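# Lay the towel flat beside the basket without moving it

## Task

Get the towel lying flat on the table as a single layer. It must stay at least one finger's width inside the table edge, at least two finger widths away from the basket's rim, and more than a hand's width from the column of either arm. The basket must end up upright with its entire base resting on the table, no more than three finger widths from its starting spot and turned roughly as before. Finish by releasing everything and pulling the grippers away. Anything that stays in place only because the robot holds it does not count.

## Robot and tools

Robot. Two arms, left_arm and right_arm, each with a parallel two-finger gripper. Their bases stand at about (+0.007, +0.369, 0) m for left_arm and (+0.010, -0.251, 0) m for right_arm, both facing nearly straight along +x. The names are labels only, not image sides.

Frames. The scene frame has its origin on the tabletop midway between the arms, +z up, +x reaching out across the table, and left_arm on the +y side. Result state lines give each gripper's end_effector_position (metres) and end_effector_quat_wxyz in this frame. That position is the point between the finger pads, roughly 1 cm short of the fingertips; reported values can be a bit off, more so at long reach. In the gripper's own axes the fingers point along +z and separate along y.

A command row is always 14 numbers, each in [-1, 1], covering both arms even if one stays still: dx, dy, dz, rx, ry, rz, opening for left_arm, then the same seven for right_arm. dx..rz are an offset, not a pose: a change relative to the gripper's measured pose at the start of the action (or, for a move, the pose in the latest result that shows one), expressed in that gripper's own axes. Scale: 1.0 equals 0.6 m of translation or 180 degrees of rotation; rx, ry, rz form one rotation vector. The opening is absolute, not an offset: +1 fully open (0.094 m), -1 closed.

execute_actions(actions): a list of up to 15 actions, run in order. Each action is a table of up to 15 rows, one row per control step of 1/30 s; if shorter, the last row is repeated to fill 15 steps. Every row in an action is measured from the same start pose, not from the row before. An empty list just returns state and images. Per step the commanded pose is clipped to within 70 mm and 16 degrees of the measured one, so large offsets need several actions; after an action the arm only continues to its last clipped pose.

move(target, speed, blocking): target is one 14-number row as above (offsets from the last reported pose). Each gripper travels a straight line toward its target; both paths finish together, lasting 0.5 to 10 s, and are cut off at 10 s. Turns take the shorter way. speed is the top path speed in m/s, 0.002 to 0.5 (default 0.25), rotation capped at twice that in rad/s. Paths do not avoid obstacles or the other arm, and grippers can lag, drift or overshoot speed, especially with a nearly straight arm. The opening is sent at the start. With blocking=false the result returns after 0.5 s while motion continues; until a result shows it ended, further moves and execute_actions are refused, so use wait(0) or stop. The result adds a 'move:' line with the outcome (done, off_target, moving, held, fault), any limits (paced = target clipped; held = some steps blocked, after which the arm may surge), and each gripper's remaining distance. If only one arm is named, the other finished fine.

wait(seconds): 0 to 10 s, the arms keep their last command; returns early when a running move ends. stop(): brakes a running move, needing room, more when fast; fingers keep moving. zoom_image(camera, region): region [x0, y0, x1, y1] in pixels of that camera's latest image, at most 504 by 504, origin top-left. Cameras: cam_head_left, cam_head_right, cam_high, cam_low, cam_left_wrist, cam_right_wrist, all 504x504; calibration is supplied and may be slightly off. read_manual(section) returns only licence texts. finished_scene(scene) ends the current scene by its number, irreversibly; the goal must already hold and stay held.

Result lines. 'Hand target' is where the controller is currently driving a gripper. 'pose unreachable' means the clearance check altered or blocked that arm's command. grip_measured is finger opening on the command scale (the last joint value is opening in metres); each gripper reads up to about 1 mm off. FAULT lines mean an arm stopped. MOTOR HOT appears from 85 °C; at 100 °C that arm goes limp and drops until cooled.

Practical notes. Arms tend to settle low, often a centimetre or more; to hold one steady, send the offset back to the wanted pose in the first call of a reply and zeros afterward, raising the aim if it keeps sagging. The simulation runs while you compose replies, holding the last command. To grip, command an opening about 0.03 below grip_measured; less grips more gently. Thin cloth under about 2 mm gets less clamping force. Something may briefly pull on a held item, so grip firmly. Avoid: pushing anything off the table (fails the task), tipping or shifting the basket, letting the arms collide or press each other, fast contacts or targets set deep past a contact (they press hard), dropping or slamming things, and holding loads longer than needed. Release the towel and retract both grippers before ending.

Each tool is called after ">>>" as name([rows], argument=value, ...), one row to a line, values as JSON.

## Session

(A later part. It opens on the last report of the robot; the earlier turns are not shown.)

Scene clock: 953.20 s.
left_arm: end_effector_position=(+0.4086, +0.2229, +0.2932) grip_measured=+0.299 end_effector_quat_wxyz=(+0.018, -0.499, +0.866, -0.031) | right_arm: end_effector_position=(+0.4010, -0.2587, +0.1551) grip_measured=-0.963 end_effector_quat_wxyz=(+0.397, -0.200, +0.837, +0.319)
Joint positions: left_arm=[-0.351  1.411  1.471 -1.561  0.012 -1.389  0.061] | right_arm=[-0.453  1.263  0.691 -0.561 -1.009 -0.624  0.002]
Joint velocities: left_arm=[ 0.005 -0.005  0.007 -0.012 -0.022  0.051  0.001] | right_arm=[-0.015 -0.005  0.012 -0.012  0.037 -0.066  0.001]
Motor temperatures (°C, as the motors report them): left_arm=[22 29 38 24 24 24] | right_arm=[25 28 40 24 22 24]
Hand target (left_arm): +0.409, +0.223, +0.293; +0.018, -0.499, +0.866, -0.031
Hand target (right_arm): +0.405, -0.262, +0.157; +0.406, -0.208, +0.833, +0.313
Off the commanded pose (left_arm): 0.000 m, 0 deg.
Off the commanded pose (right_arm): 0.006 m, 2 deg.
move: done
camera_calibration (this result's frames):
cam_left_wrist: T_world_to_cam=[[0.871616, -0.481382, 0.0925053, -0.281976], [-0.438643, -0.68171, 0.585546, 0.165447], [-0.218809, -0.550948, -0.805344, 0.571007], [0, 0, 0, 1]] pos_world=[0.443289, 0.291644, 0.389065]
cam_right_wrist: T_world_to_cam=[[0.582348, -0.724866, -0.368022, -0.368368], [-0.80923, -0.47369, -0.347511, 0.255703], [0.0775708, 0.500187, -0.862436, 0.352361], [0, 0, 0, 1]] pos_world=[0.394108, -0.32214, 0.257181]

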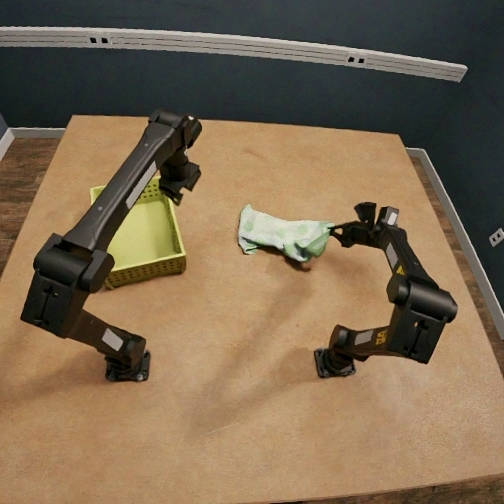

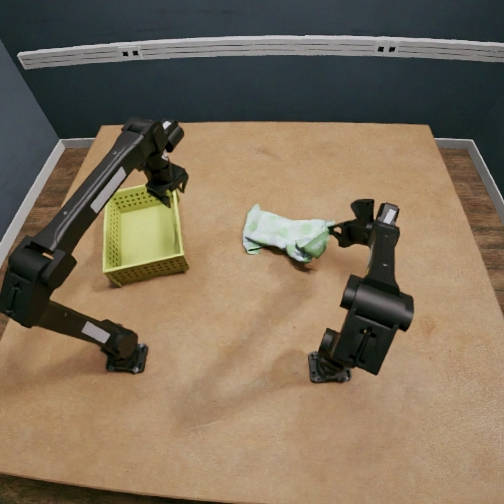

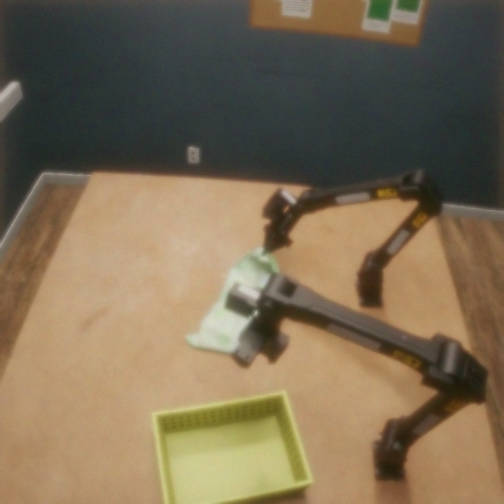

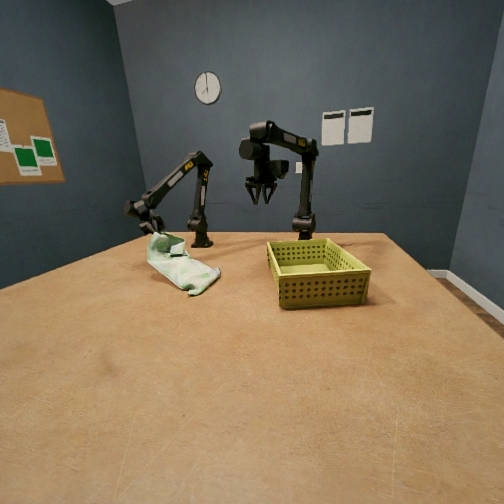

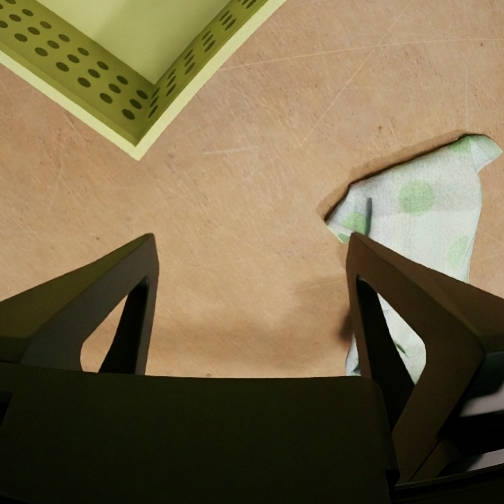

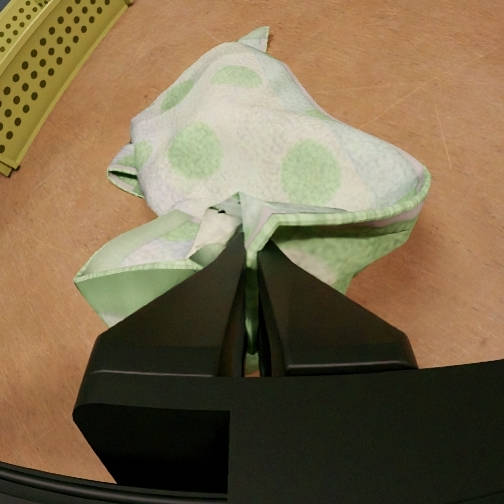

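>>> move(target=[0.14,-0.29,0.2,0,0,0,0.3, 0,0,0,0,0,0,-1], speed=0.15)

Scene clock: 966.83 s.
left_arm: end_effector_position=(+0.5101, +0.0729, +0.1771) grip_measured=+0.299 end_effector_quat_wxyz=(+0.007, -0.495, +0.869, -0.014) | right_arm: end_effector_position=(+0.4010, -0.2587, +0.1551) grip_measured=-0.963 end_effector_quat_wxyz=(+0.397, -0.202, +0.837, +0.318)
Joint positions: left_arm=[-0.538  1.867  1.735 -1.407  0.002 -1.568  0.061] | right_arm=[-0.453  1.263  0.691 -0.561 -1.01  -0.628  0.002]
Joint velocities: left_arm=[-0.005 -0.015  0.032 -0.012 -0.022 -0.022  0.001] | right_arm=[-0.024 -0.015 -0.002  0.007  0.007  0.007 -0.001]
Motor temperatures (°C, as the motors report them): left_arm=[22 28 39 24 24 24] | right_arm=[25 28 38 24 23 24]
Hand target (left_arm): +0.523, +0.059, +0.187; +0.019, -0.498, +0.866, -0.032
Hand target (right_arm): +0.401, -0.259, +0.155; +0.397, -0.200, +0.837, +0.319
Off the commanded pose (left_arm): 0.022 m, 2 deg.
Off the commanded pose (right_arm): 0.000 m, 0 deg.
move: off_target (left_arm)
camera_calibration (this result's frames):
cam_left_wrist: T_world_to_cam=[[0.870299, -0.489704, 0.0526288, -0.423569], [-0.423062, -0.688565, 0.58898, 0.167594], [-0.252187, -0.534853, -0.806432, 0.433155], [0, 0, 0, 1]] pos_world=[0.548771, 0.139651, 0.272893]
cam_right_wrist: T_world_to_cam=[[0.585045, -0.724299, -0.364847, -0.369743], [-0.807134, -0.476129, -0.349051, 0.254501], [0.079103, 0.498691, -0.863163, 0.351496], [0, 0, 0, 1]] pos_world=[0.393928, -0.321917, 0.257333]

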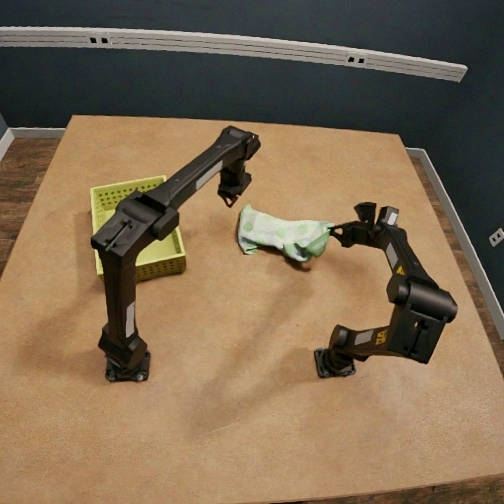

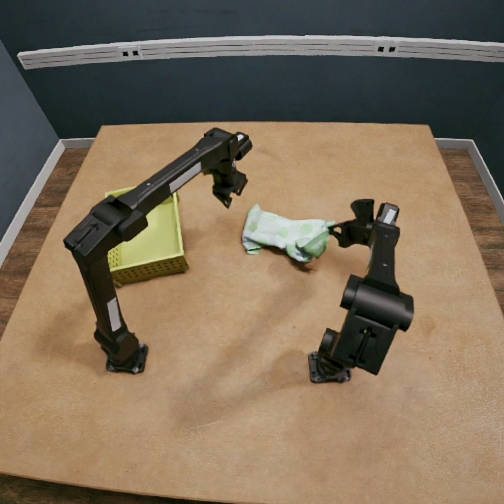

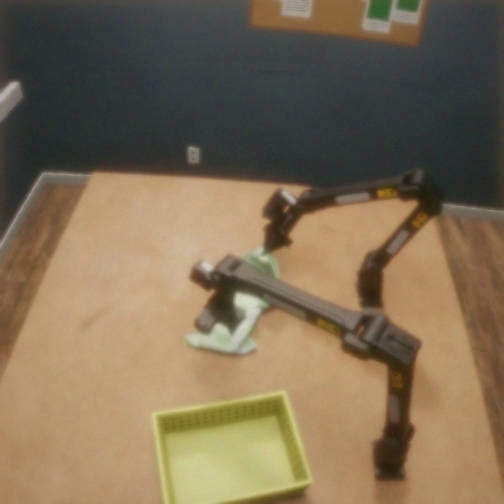

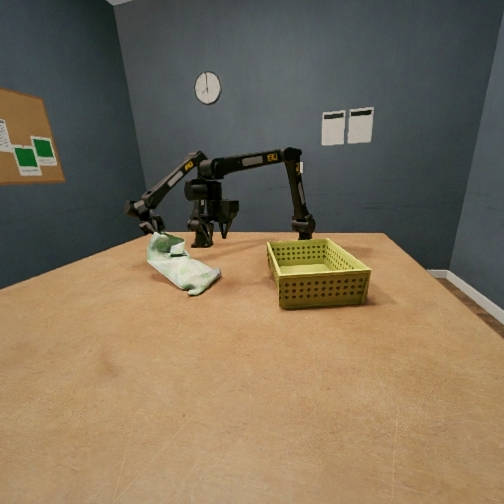

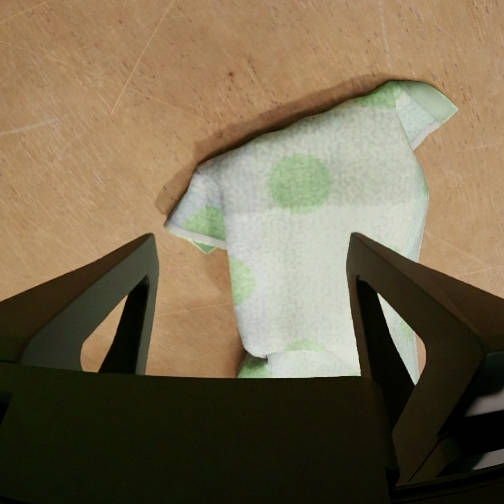

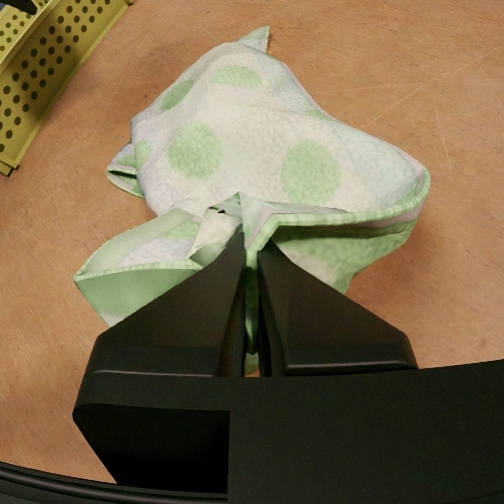

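>>> move(target=[0,-0.2,0.14,0,0,0,0.3, 0,0,0,0,0,0,-1], speed=0.12)

>>> zoom_image(camera="cam_low", region=[120, 200, 260, 310])

Scene clock: 976.77 s.
left_arm: end_effector_position=(+0.6061, +0.0165, +0.0931) grip_measured=+0.299 end_effector_quat_wxyz=(+0.004, -0.496, +0.868, -0.009) | right_arm: end_effector_position=(+0.4010, -0.2587, +0.1551) grip_measured=-0.963 end_effector_quat_wxyz=(+0.397, -0.202, +0.837, +0.318)
Joint positions: left_arm=[-0.538  2.244  2.125 -1.433  0.002 -1.569  0.061] | right_arm=[-0.453  1.263  0.691 -0.561 -1.01  -0.628  0.002]
Joint velocities: left_arm=[-0.015 -0.015  0.042  0.012 -0.051 -0.007 -0.   ] | right_arm=[-0.005 -0.005 -0.007  0.007 -0.081  0.022 -0.   ]
Motor temperatures (°C, as the motors report them): left_arm=[22 29 41 24 24 24] | right_arm=[25 29 37 24 23 24]
Hand target (left_arm): +0.615, +0.011, +0.097; +0.007, -0.495, +0.869, -0.015
Hand target (right_arm): +0.401, -0.259, +0.155; +0.397, -0.202, +0.837, +0.318
Off the commanded pose (left_arm): 0.012 m, 1 deg.
Off the commanded pose (right_arm): 0.000 m, 0 deg.
move: off_target (left_arm)
camera_calibration (this result's frames):
cam_left_wrist: T_world_to_cam=[[0.871362, -0.489002, 0.040053, -0.529772], [-0.415869, -0.692789, 0.589149, 0.214527], [-0.260347, -0.530019, -0.807031, 0.364346], [0, 0, 0, 1]] pos_world=[0.645695, 0.082672, 0.188869]
cam_right_wrist: T_world_to_cam=[[0.585045, -0.724299, -0.364847, -0.369743], [-0.807134, -0.476129, -0.349051, 0.254501], [0.079103, 0.498691, -0.863163, 0.351496], [0, 0, 0, 1]] pos_world=[0.393928, -0.321917, 0.257333]

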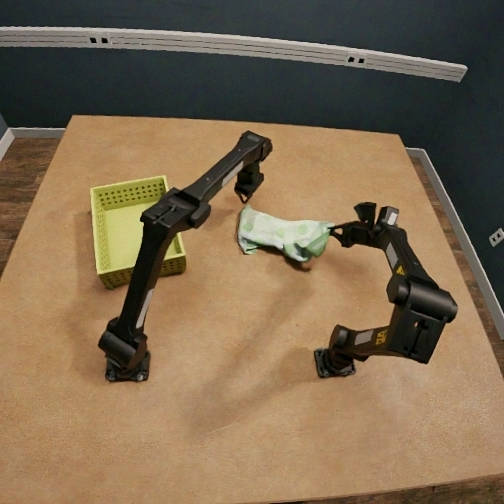

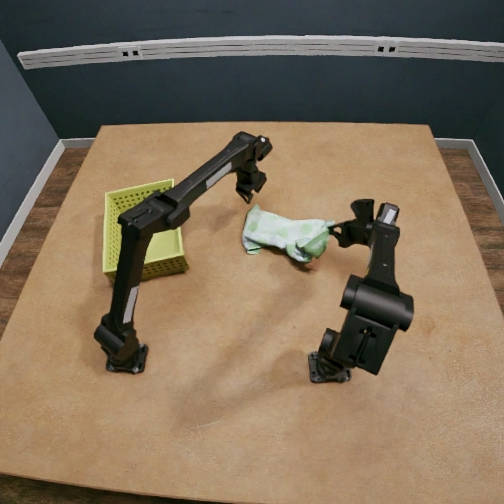

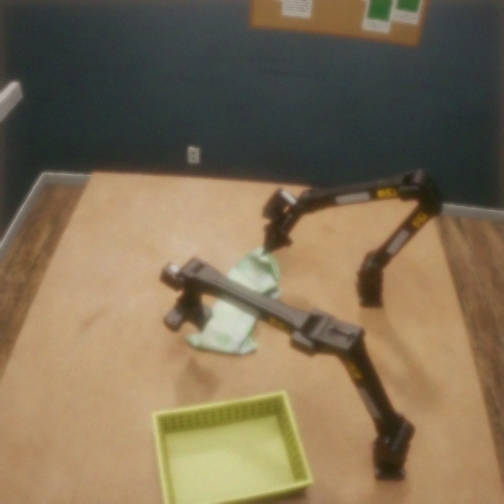

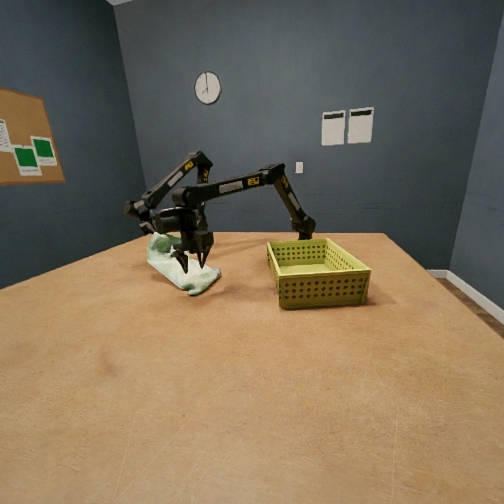

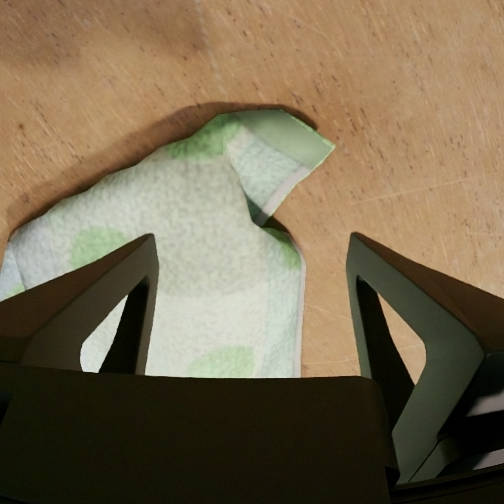

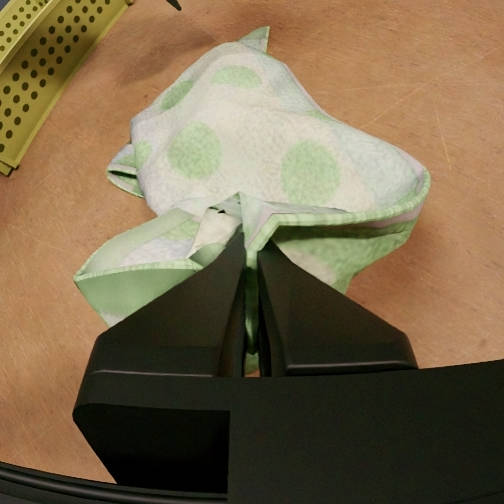

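Region (120, 200, 260, 310) of cam_low's 504x504 image, scaled by 3.600, with more detail than that image has; it fills the top 396 rows of this view, and the rest is white.

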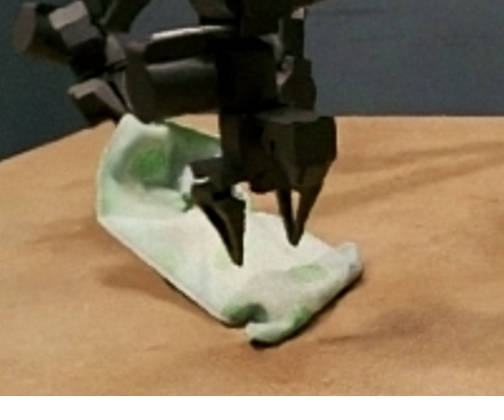

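>>> move(target=[-0.01,-0.035,0.15,0,0,0,0.3, 0,0,0,0,0,0,-1], speed=0.05)

Scene clock: 987.83 s.
left_arm: end_effector_position=(+0.6241, +0.0059, +0.0265) grip_measured=+0.299 end_effector_quat_wxyz=(+0.008, -0.496, +0.868, -0.017) | right_arm: end_effector_position=(+0.4010, -0.2587, +0.1551) grip_measured=-0.963 end_effector_quat_wxyz=(+0.397, -0.202, +0.837, +0.318)
Joint positions: left_arm=[-0.538  2.34   2.121 -1.315  0.002 -1.569  0.061] | right_arm=[-0.453  1.263  0.691 -0.561 -1.01  -0.628  0.002]
Joint velocities: left_arm=[-0.005 -0.015 -0.007  0.002  0.007 -0.037 -0.001] | right_arm=[-0.024  0.005 -0.027 -0.002  0.051 -0.037 -0.   ]
Motor temperatures (°C, as the motors report them): left_arm=[22 30 41 24 24 24] | right_arm=[25 29 37 24 23 24]
Hand target (left_arm): +0.627, +0.010, +0.004; +0.004, -0.496, +0.868, -0.009
Hand target (right_arm): +0.401, -0.259, +0.155; +0.397, -0.202, +0.837, +0.318
Off the commanded pose (left_arm): 0.024 m, 1 deg.
Off the commanded pose (right_arm): 0.000 m, 0 deg.
move: off_target (left_arm)
camera_calibration (this result's frames):
cam_left_wrist: T_world_to_cam=[[0.870624, -0.488568, 0.0575762, -0.547973], [-0.42478, -0.68755, 0.588928, 0.259442], [-0.248145, -0.537192, -0.806132, 0.302095], [0, 0, 0, 1]] pos_world=[0.662248, 0.0729401, 0.122286]
cam_right_wrist: T_world_to_cam=[[0.585045, -0.724299, -0.364847, -0.369743], [-0.807134, -0.476129, -0.349051, 0.254501], [0.079103, 0.498691, -0.863163, 0.351496], [0, 0, 0, 1]] pos_world=[0.393928, -0.321917, 0.257333]

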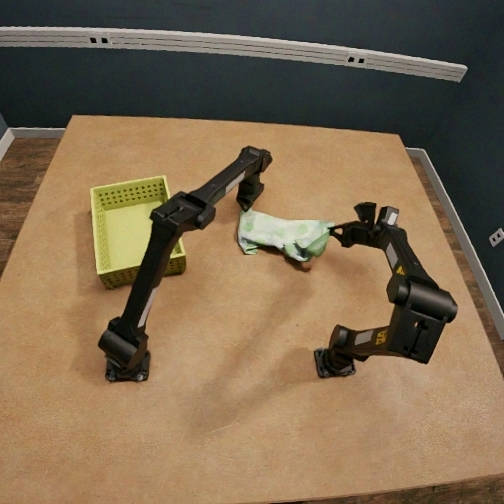

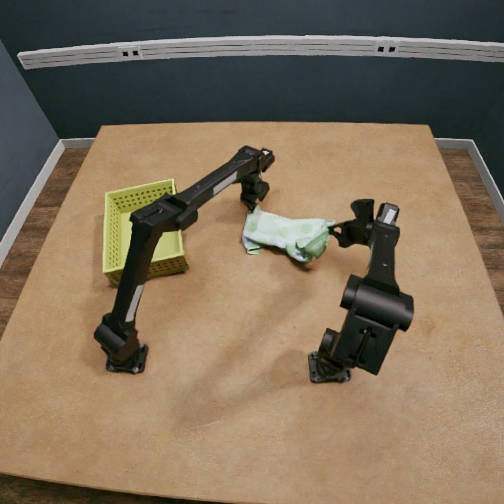

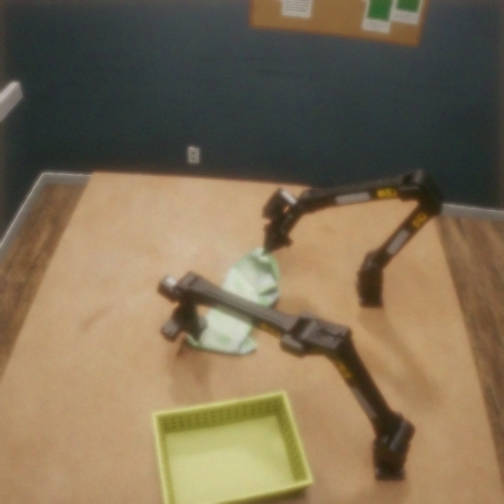

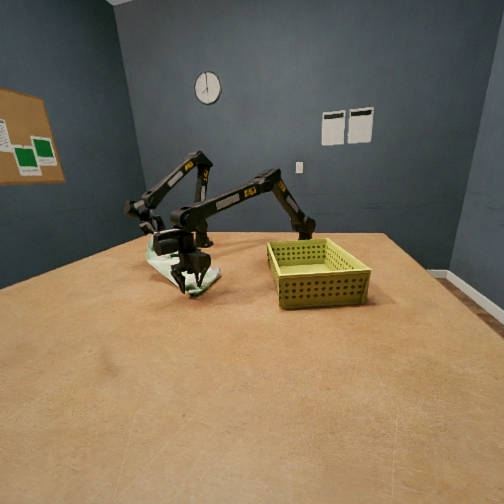

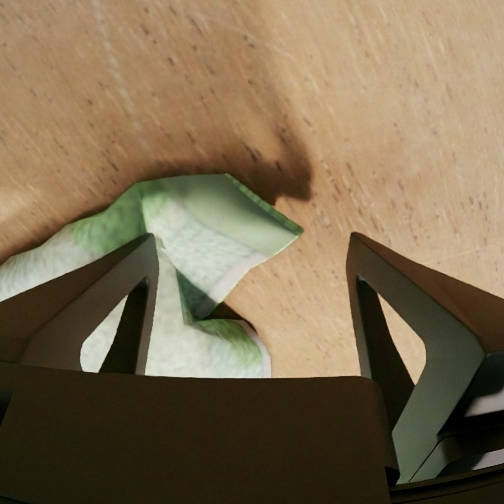

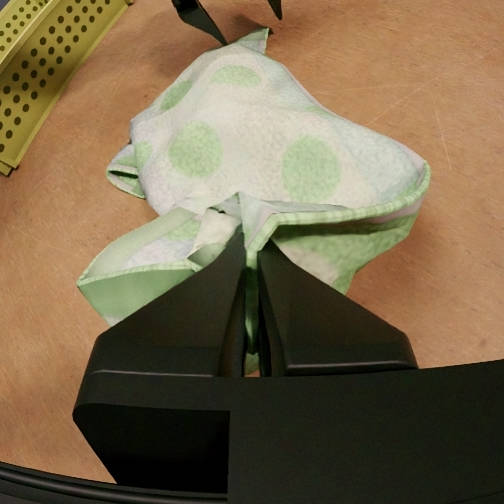

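>>> execute_actions([
  [[0,0,0.03,0,0,0,0.3, 0,0,0,0,0,0,-1]],
  [[0,0,0.015,0,0,0,-1, 0,0,0,0,0,0,-1]],
  [[0,0,0,0,0,0,-1, 0,0,0,0,0,0,-1]],
  [[0,0,-0.1,0,0,0,-1, 0,0,0,0,0,0,-1]],
  [[0,0,-0.07,0,0,0,-1, 0,0,0,0,0,0,-1]],
])

Scene clock: 993.53 s.
left_arm: end_effector_position=(+0.6085, +0.0151, +0.1015) grip_measured=-0.981 end_effector_quat_wxyz=(+0.001, -0.496, +0.868, -0.004) | right_arm: end_effector_position=(+0.4010, -0.2587, +0.1551) grip_measured=-0.963 end_effector_quat_wxyz=(+0.397, -0.202, +0.837, +0.318)
Joint positions: left_arm=[-0.538  2.26   2.176 -1.478  0.002 -1.569  0.001] | right_arm=[-0.453  1.263  0.691 -0.561 -1.01  -0.628  0.002]
Joint velocities: left_arm=[-0.015  0.005  0.017 -0.002 -0.022  0.037  0.001] | right_arm=[-0.005 -0.015  0.017  0.012 -0.066 -0.007 -0.   ]
Motor temperatures (°C, as the motors report them): left_arm=[22 30 41 24 24 24] | right_arm=[25 29 37 24 23 24]
Hand target (left_arm): +0.616, +0.011, +0.118; +0.008, -0.496, +0.868, -0.017
Hand target (right_arm): +0.401, -0.259, +0.155; +0.397, -0.202, +0.837, +0.318
Off the commanded pose (left_arm): 0.019 m, 2 deg.
Off the commanded pose (right_arm): 0.000 m, 0 deg.
camera_calibration (this result's frames):
cam_left_wrist: T_world_to_cam=[[0.871692, -0.489196, 0.0289991, -0.531928], [-0.41025, -0.696092, 0.589195, 0.206238], [-0.268046, -0.525493, -0.807471, 0.375646], [0, 0, 0, 1]] pos_world=[0.648976, 0.0807427, 0.197234]
cam_right_wrist: T_world_to_cam=[[0.585045, -0.724299, -0.364847, -0.369743], [-0.807134, -0.476129, -0.349051, 0.254501], [0.079103, 0.498691, -0.863163, 0.351496], [0, 0, 0, 1]] pos_world=[0.393928, -0.321917, 0.257333]

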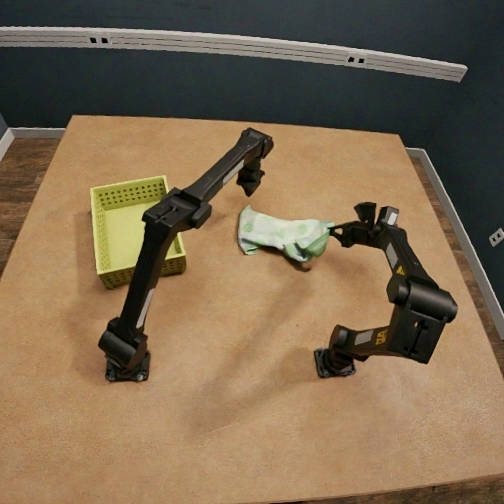

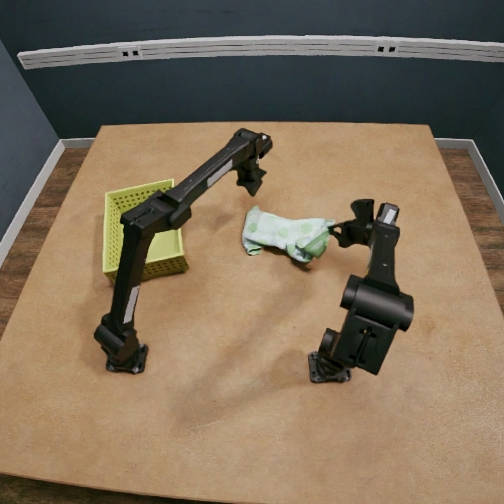

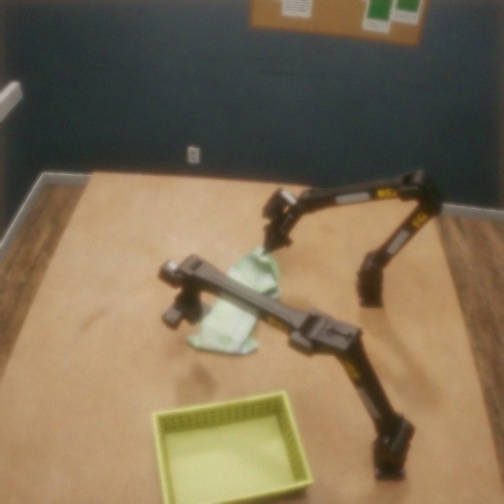

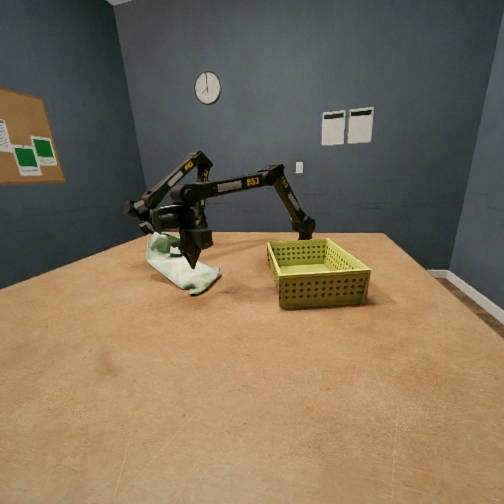

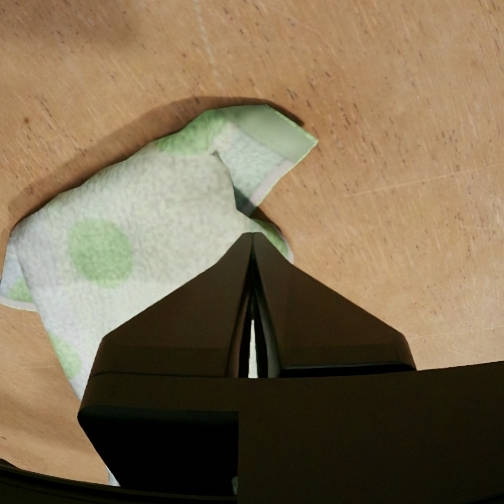

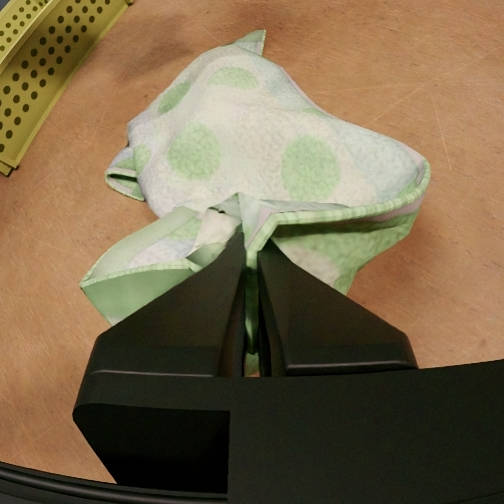

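>>> move(target=[0,0.1,-0.15,0,0,0,-1, 0.153,-0.172,0.035,0,0,0,-1], speed=0.06)

Scene clock: 1003.93 s.
left_arm: end_effector_position=(+0.5626, +0.0420, +0.1947) grip_measured=-0.981 end_effector_quat_wxyz=(+0.007, -0.496, +0.868, -0.015) | right_arm: end_effector_position=(+0.4059, -0.3142, +0.0316) grip_measured=-0.963 end_effector_quat_wxyz=(+0.383, -0.191, +0.840, +0.333)
Joint positions: left_arm=[-0.538  2.043  2.052 -1.547  0.002 -1.569  0.001] | right_arm=[-0.593  1.669  0.71  -0.445 -1.057 -0.888  0.002]
Joint velocities: left_arm=[-0.015 -0.015  0.022 -0.007  0.037  0.007 -0.   ] | right_arm=[ 0.005 -0.005  0.012 -0.007 -0.051 -0.022  0.   ]
Motor temperatures (°C, as the motors report them): left_arm=[22 31 41 24 24 24] | right_arm=[25 29 36 24 23 24]
Hand target (left_arm): +0.557, +0.046, +0.191; +0.001, -0.496, +0.868, -0.004
Hand target (right_arm): +0.419, -0.324, +0.037; +0.398, -0.202, +0.836, +0.320
Off the commanded pose (left_arm): 0.008 m, 1 deg.
Off the commanded pose (right_arm): 0.017 m, 3 deg.
move: off_target (right_arm)
camera_calibration (this result's frames):
cam_left_wrist: T_world_to_cam=[[0.870807, -0.488676, 0.0537681, -0.485833], [-0.422843, -0.688689, 0.588992, 0.158085], [-0.250797, -0.535634, -0.806348, 0.443289], [0, 0, 0, 1]] pos_world=[0.601087, 0.108897, 0.290457]
cam_right_wrist: T_world_to_cam=[[0.570265, -0.713813, -0.406533, -0.447264], [-0.820245, -0.467885, -0.329061, 0.196253], [0.0446772, 0.521109, -0.85232, 0.292857], [0, 0, 0, 1]] pos_world=[0.40295, -0.380049, 0.132359]

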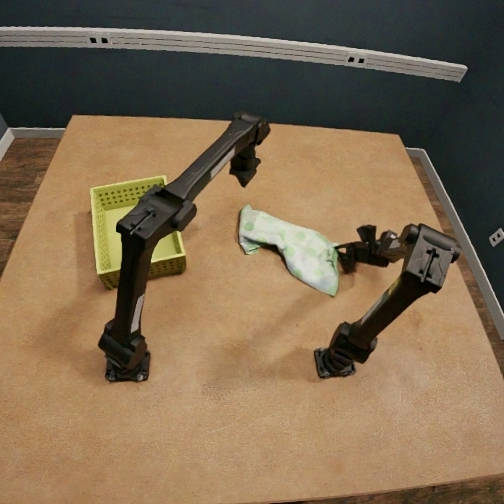

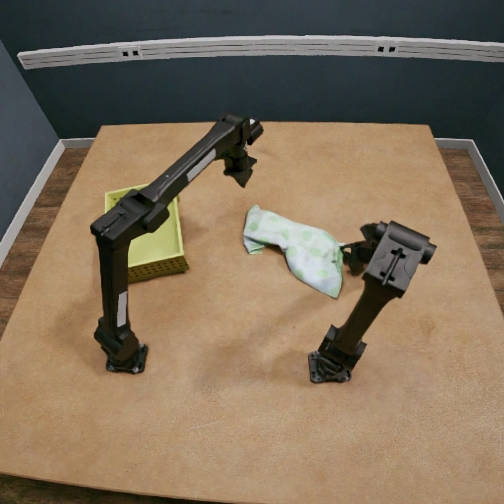

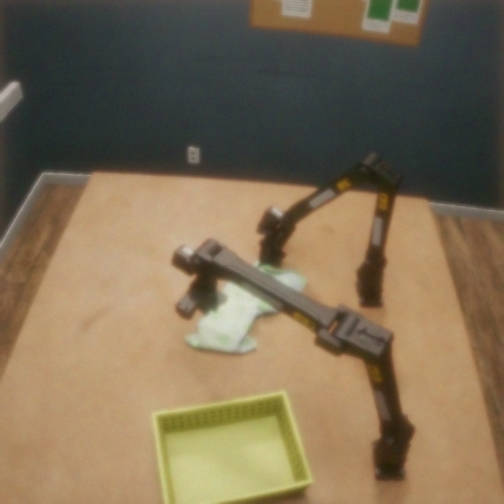

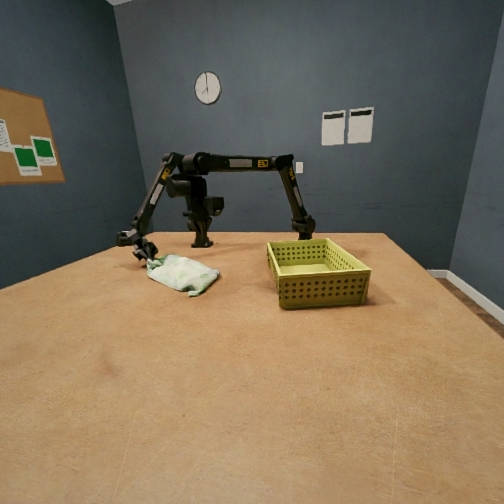

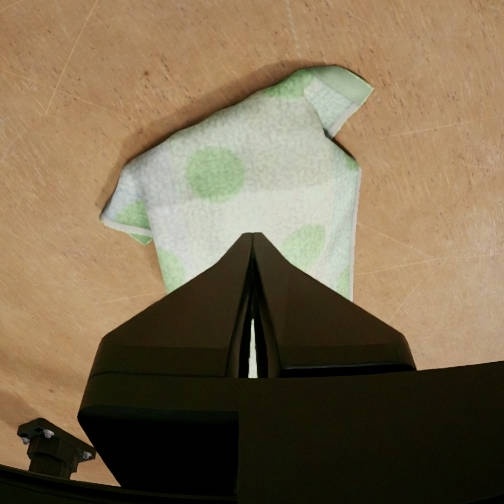

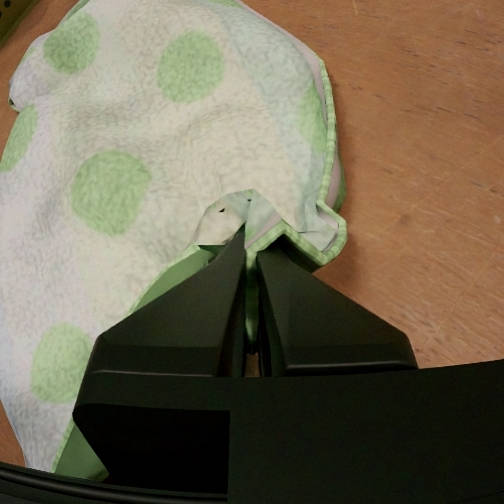

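>>> move(target=[-0.15,0.15,-0.1,0,0,0,0.4, -0.556,0.465,-0.16,0,0,0,-1], speed=0.1)

Scene clock: 1017.00 s.
left_arm: end_effector_position=(+0.5330, +0.1580, +0.2527) grip_measured=+0.398 end_effector_quat_wxyz=(+0.015, -0.498, +0.867, -0.021) | right_arm: end_effector_position=(+0.4009, -0.1656, +0.4197) grip_measured=-0.963 end_effector_quat_wxyz=(+0.367, -0.186, +0.849, +0.332)
Joint positions: left_arm=[-0.387  1.795  1.83  -1.555  0.004 -1.423  0.066] | right_arm=[-0.166  1.031  1.227 -1.08  -0.85  -0.221  0.002]
Joint velocities: left_arm=[-0.005 -0.015  0.022  0.002  0.022  0.007  0.   ] | right_arm=[-0.015 -0.024 -0.002 -0.007  0.051 -0.007 -0.001]
Motor temperatures (°C, as the motors report them): left_arm=[22 31 39 24 24 24] | right_arm=[25 29 37 24 23 24]
Hand target (left_arm): +0.529, +0.167, +0.251; +0.006, -0.496, +0.868, -0.015
Hand target (right_arm): +0.401, -0.164, +0.445; +0.382, -0.191, +0.843, +0.327
Off the commanded pose (left_arm): 0.009 m, 1 deg.
Off the commanded pose (right_arm): 0.032 m, 2 deg.
move: off_target (right_arm)
camera_calibration (this result's frames):
cam_left_wrist: T_world_to_cam=[[0.871852, -0.484369, 0.0725314, -0.412417], [-0.430902, -0.688207, 0.583691, 0.196822], [-0.232805, -0.540146, -0.80873, 0.536545], [0, 0, 0, 1]] pos_world=[0.569288, 0.225505, 0.34895]
cam_right_wrist: T_world_to_cam=[[0.553665, -0.718739, -0.420557, -0.168825], [-0.832624, -0.469412, -0.293921, 0.379322], [0.013838, 0.5129, -0.858337, 0.55991], [0, 0, 0, 1]] pos_world=[0.401557, -0.230461, 0.521082]

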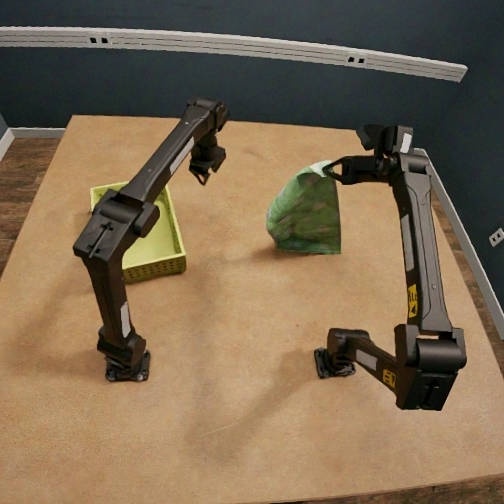

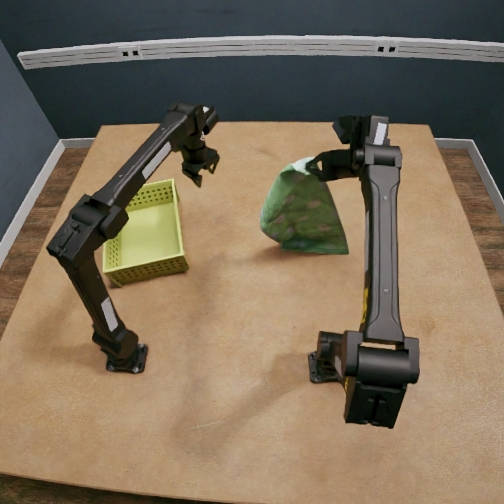

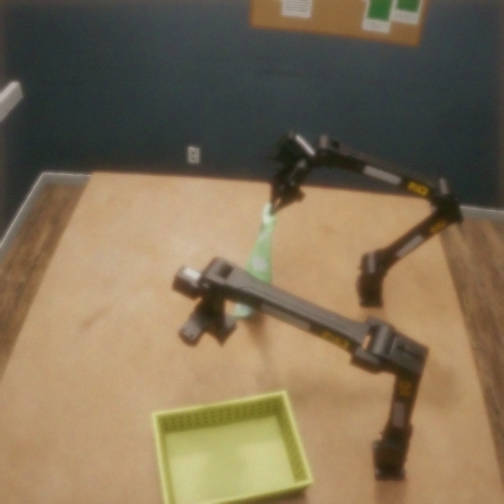

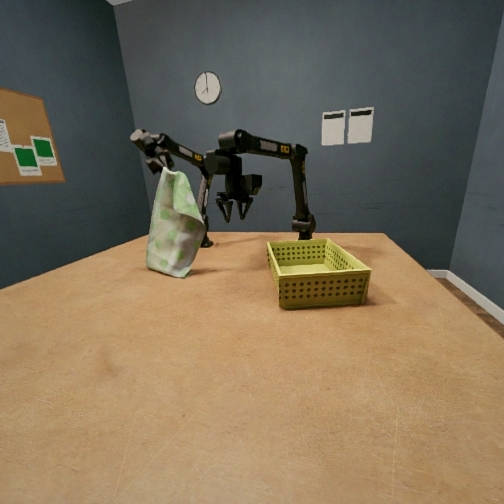

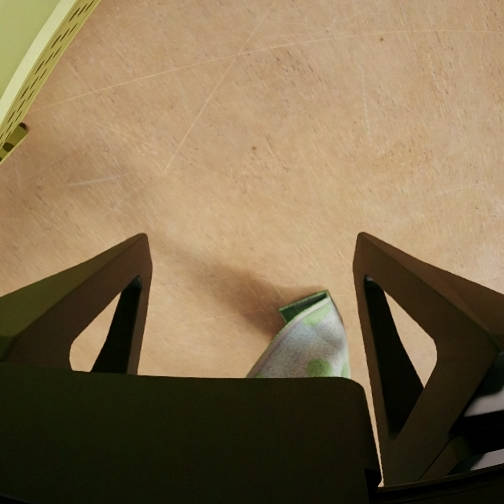

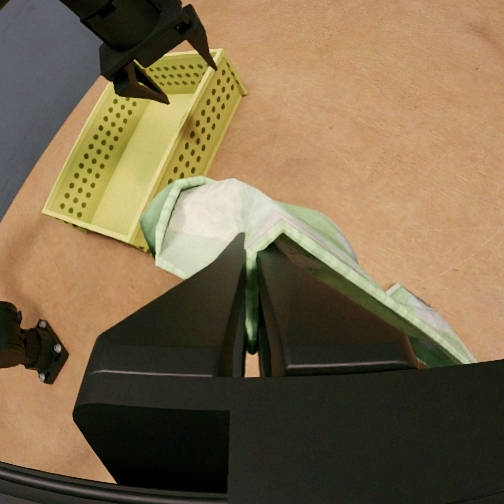

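>>> zoom_image(camera="cam_head_right", region=[230, 140, 370, 270])

>>> zoom_image(camera="cam_low", region=[120, 150, 260, 290])

Region (230, 140, 370, 270) of cam_head_right's 504x504 image, scaled by 3.600, with more detail than that image has; it fills the top 468 rows of this view, and the rest is white.

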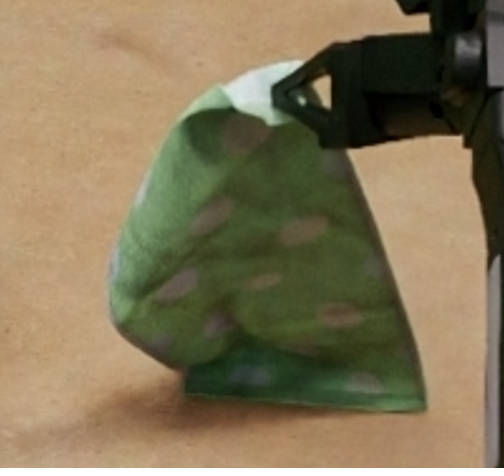

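Region (120, 150, 260, 290) of cam_low's 504x504 image, scaled by 3.600, with more detail than that image has.

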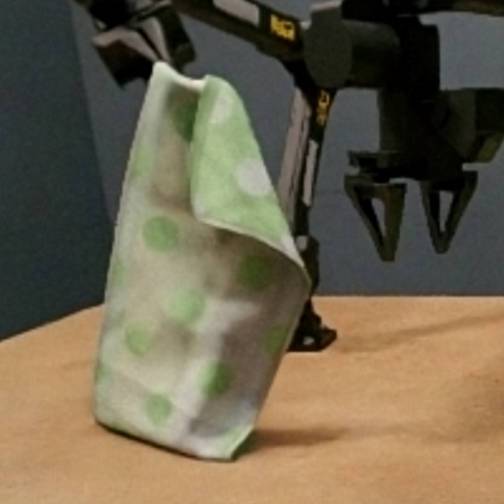

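>>> move(target=[-0.1,0.2,-0.03,0,0,0,0.4, 0.02,-0.247,0.253,0,0,0,-1], speed=0.07)

Scene clock: 1040.47 s.
left_arm: end_effector_position=(+0.4565, +0.2659, +0.2667) grip_measured=+0.398 end_effector_quat_wxyz=(+0.012, -0.500, +0.866, -0.016) | right_arm: end_effector_position=(+0.5439, -0.1670, +0.2621) grip_measured=-0.963 end_effector_quat_wxyz=(+0.353, -0.180, +0.855, +0.336)
Joint positions: left_arm=[-0.229  1.517  1.517 -1.531  0.008 -1.27   0.066] | right_arm=[-0.133  1.437  1.159 -0.612 -0.828 -0.185  0.002]
Joint velocities: left_arm=[-0.024 -0.015  0.002  0.022 -0.037 -0.037 -0.001] | right_arm=[-0.005 -0.005  0.007 -0.007 -0.037  0.007  0.001]
Motor temperatures (°C, as the motors report them): left_arm=[22 30 38 24 24 24] | right_arm=[25 28 41 24 23 24]
Hand target (left_arm): +0.458, +0.271, +0.264; +0.014, -0.498, +0.867, -0.021
Hand target (right_arm): +0.553, -0.164, +0.273; +0.367, -0.186, +0.849, +0.332
Off the commanded pose (left_arm): 0.006 m, 1 deg.
Off the commanded pose (right_arm): 0.011 m, 2 deg.
move: off_target (right_arm)
camera_calibration (this result's frames):
cam_left_wrist: T_world_to_cam=[[0.87489, -0.480458, 0.0610517, -0.293883], [-0.421654, -0.693594, 0.584068, 0.227032], [-0.238275, -0.536738, -0.809406, 0.590046], [0, 0, 0, 1]] pos_world=[0.493437, 0.33297, 0.362926]
cam_right_wrist: T_world_to_cam=[[0.539292, -0.718321, -0.439522, -0.302432], [-0.841993, -0.468978, -0.26666, 0.449391], [-0.0145787, 0.513882, -0.857737, 0.438817], [0, 0, 0, 1]] pos_world=[0.547881, -0.231988, 0.363299]

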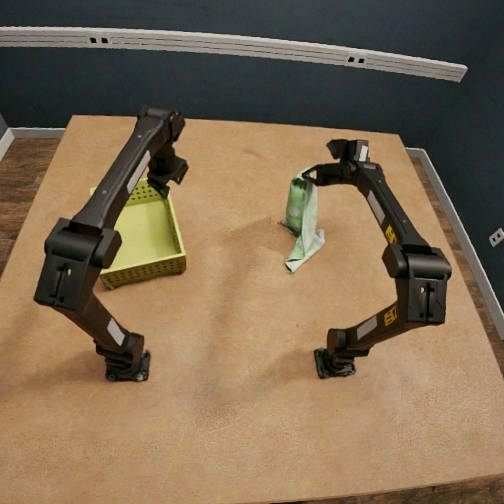

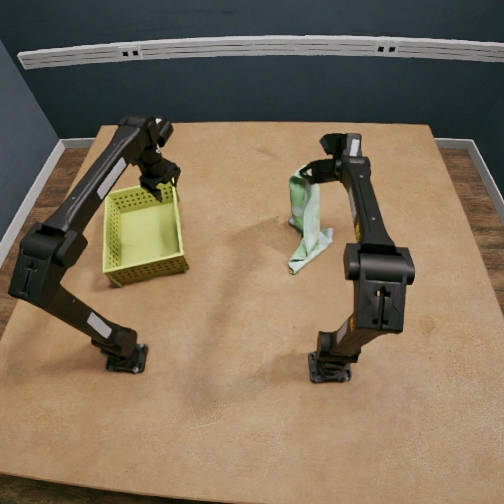

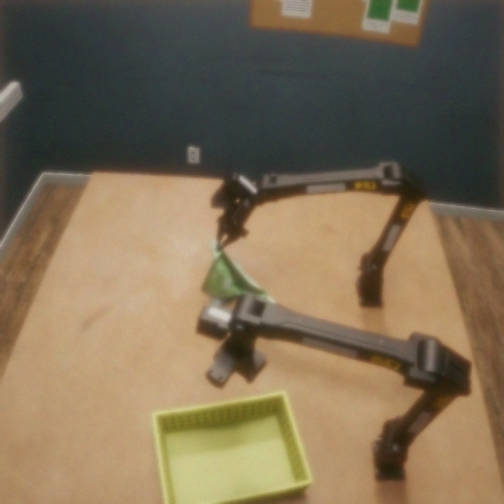

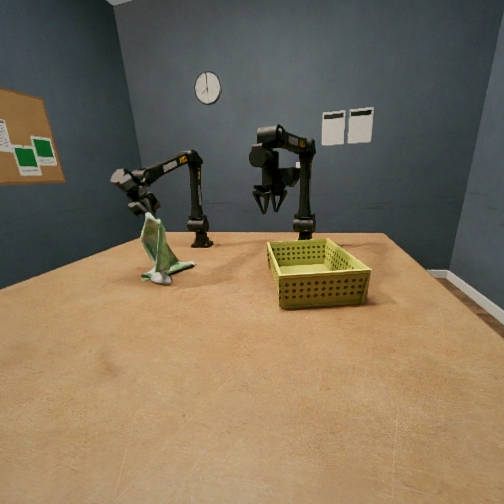

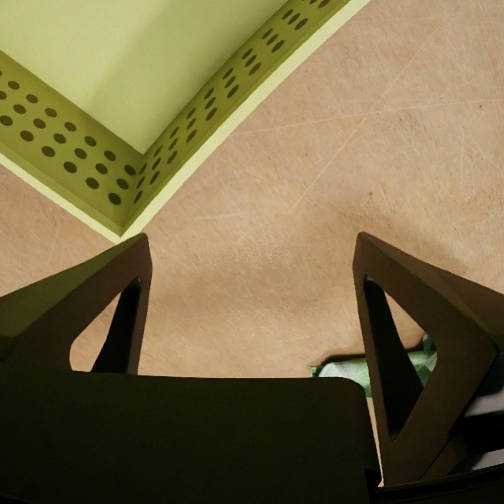

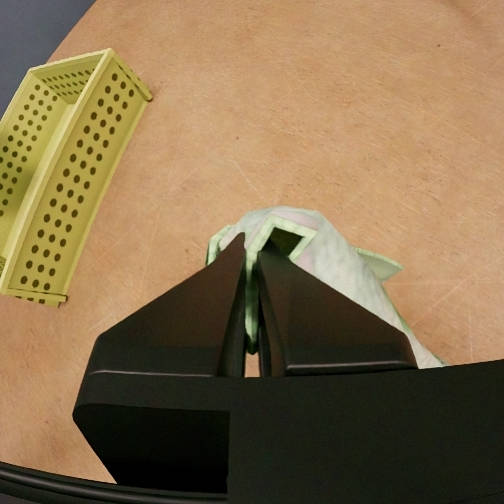

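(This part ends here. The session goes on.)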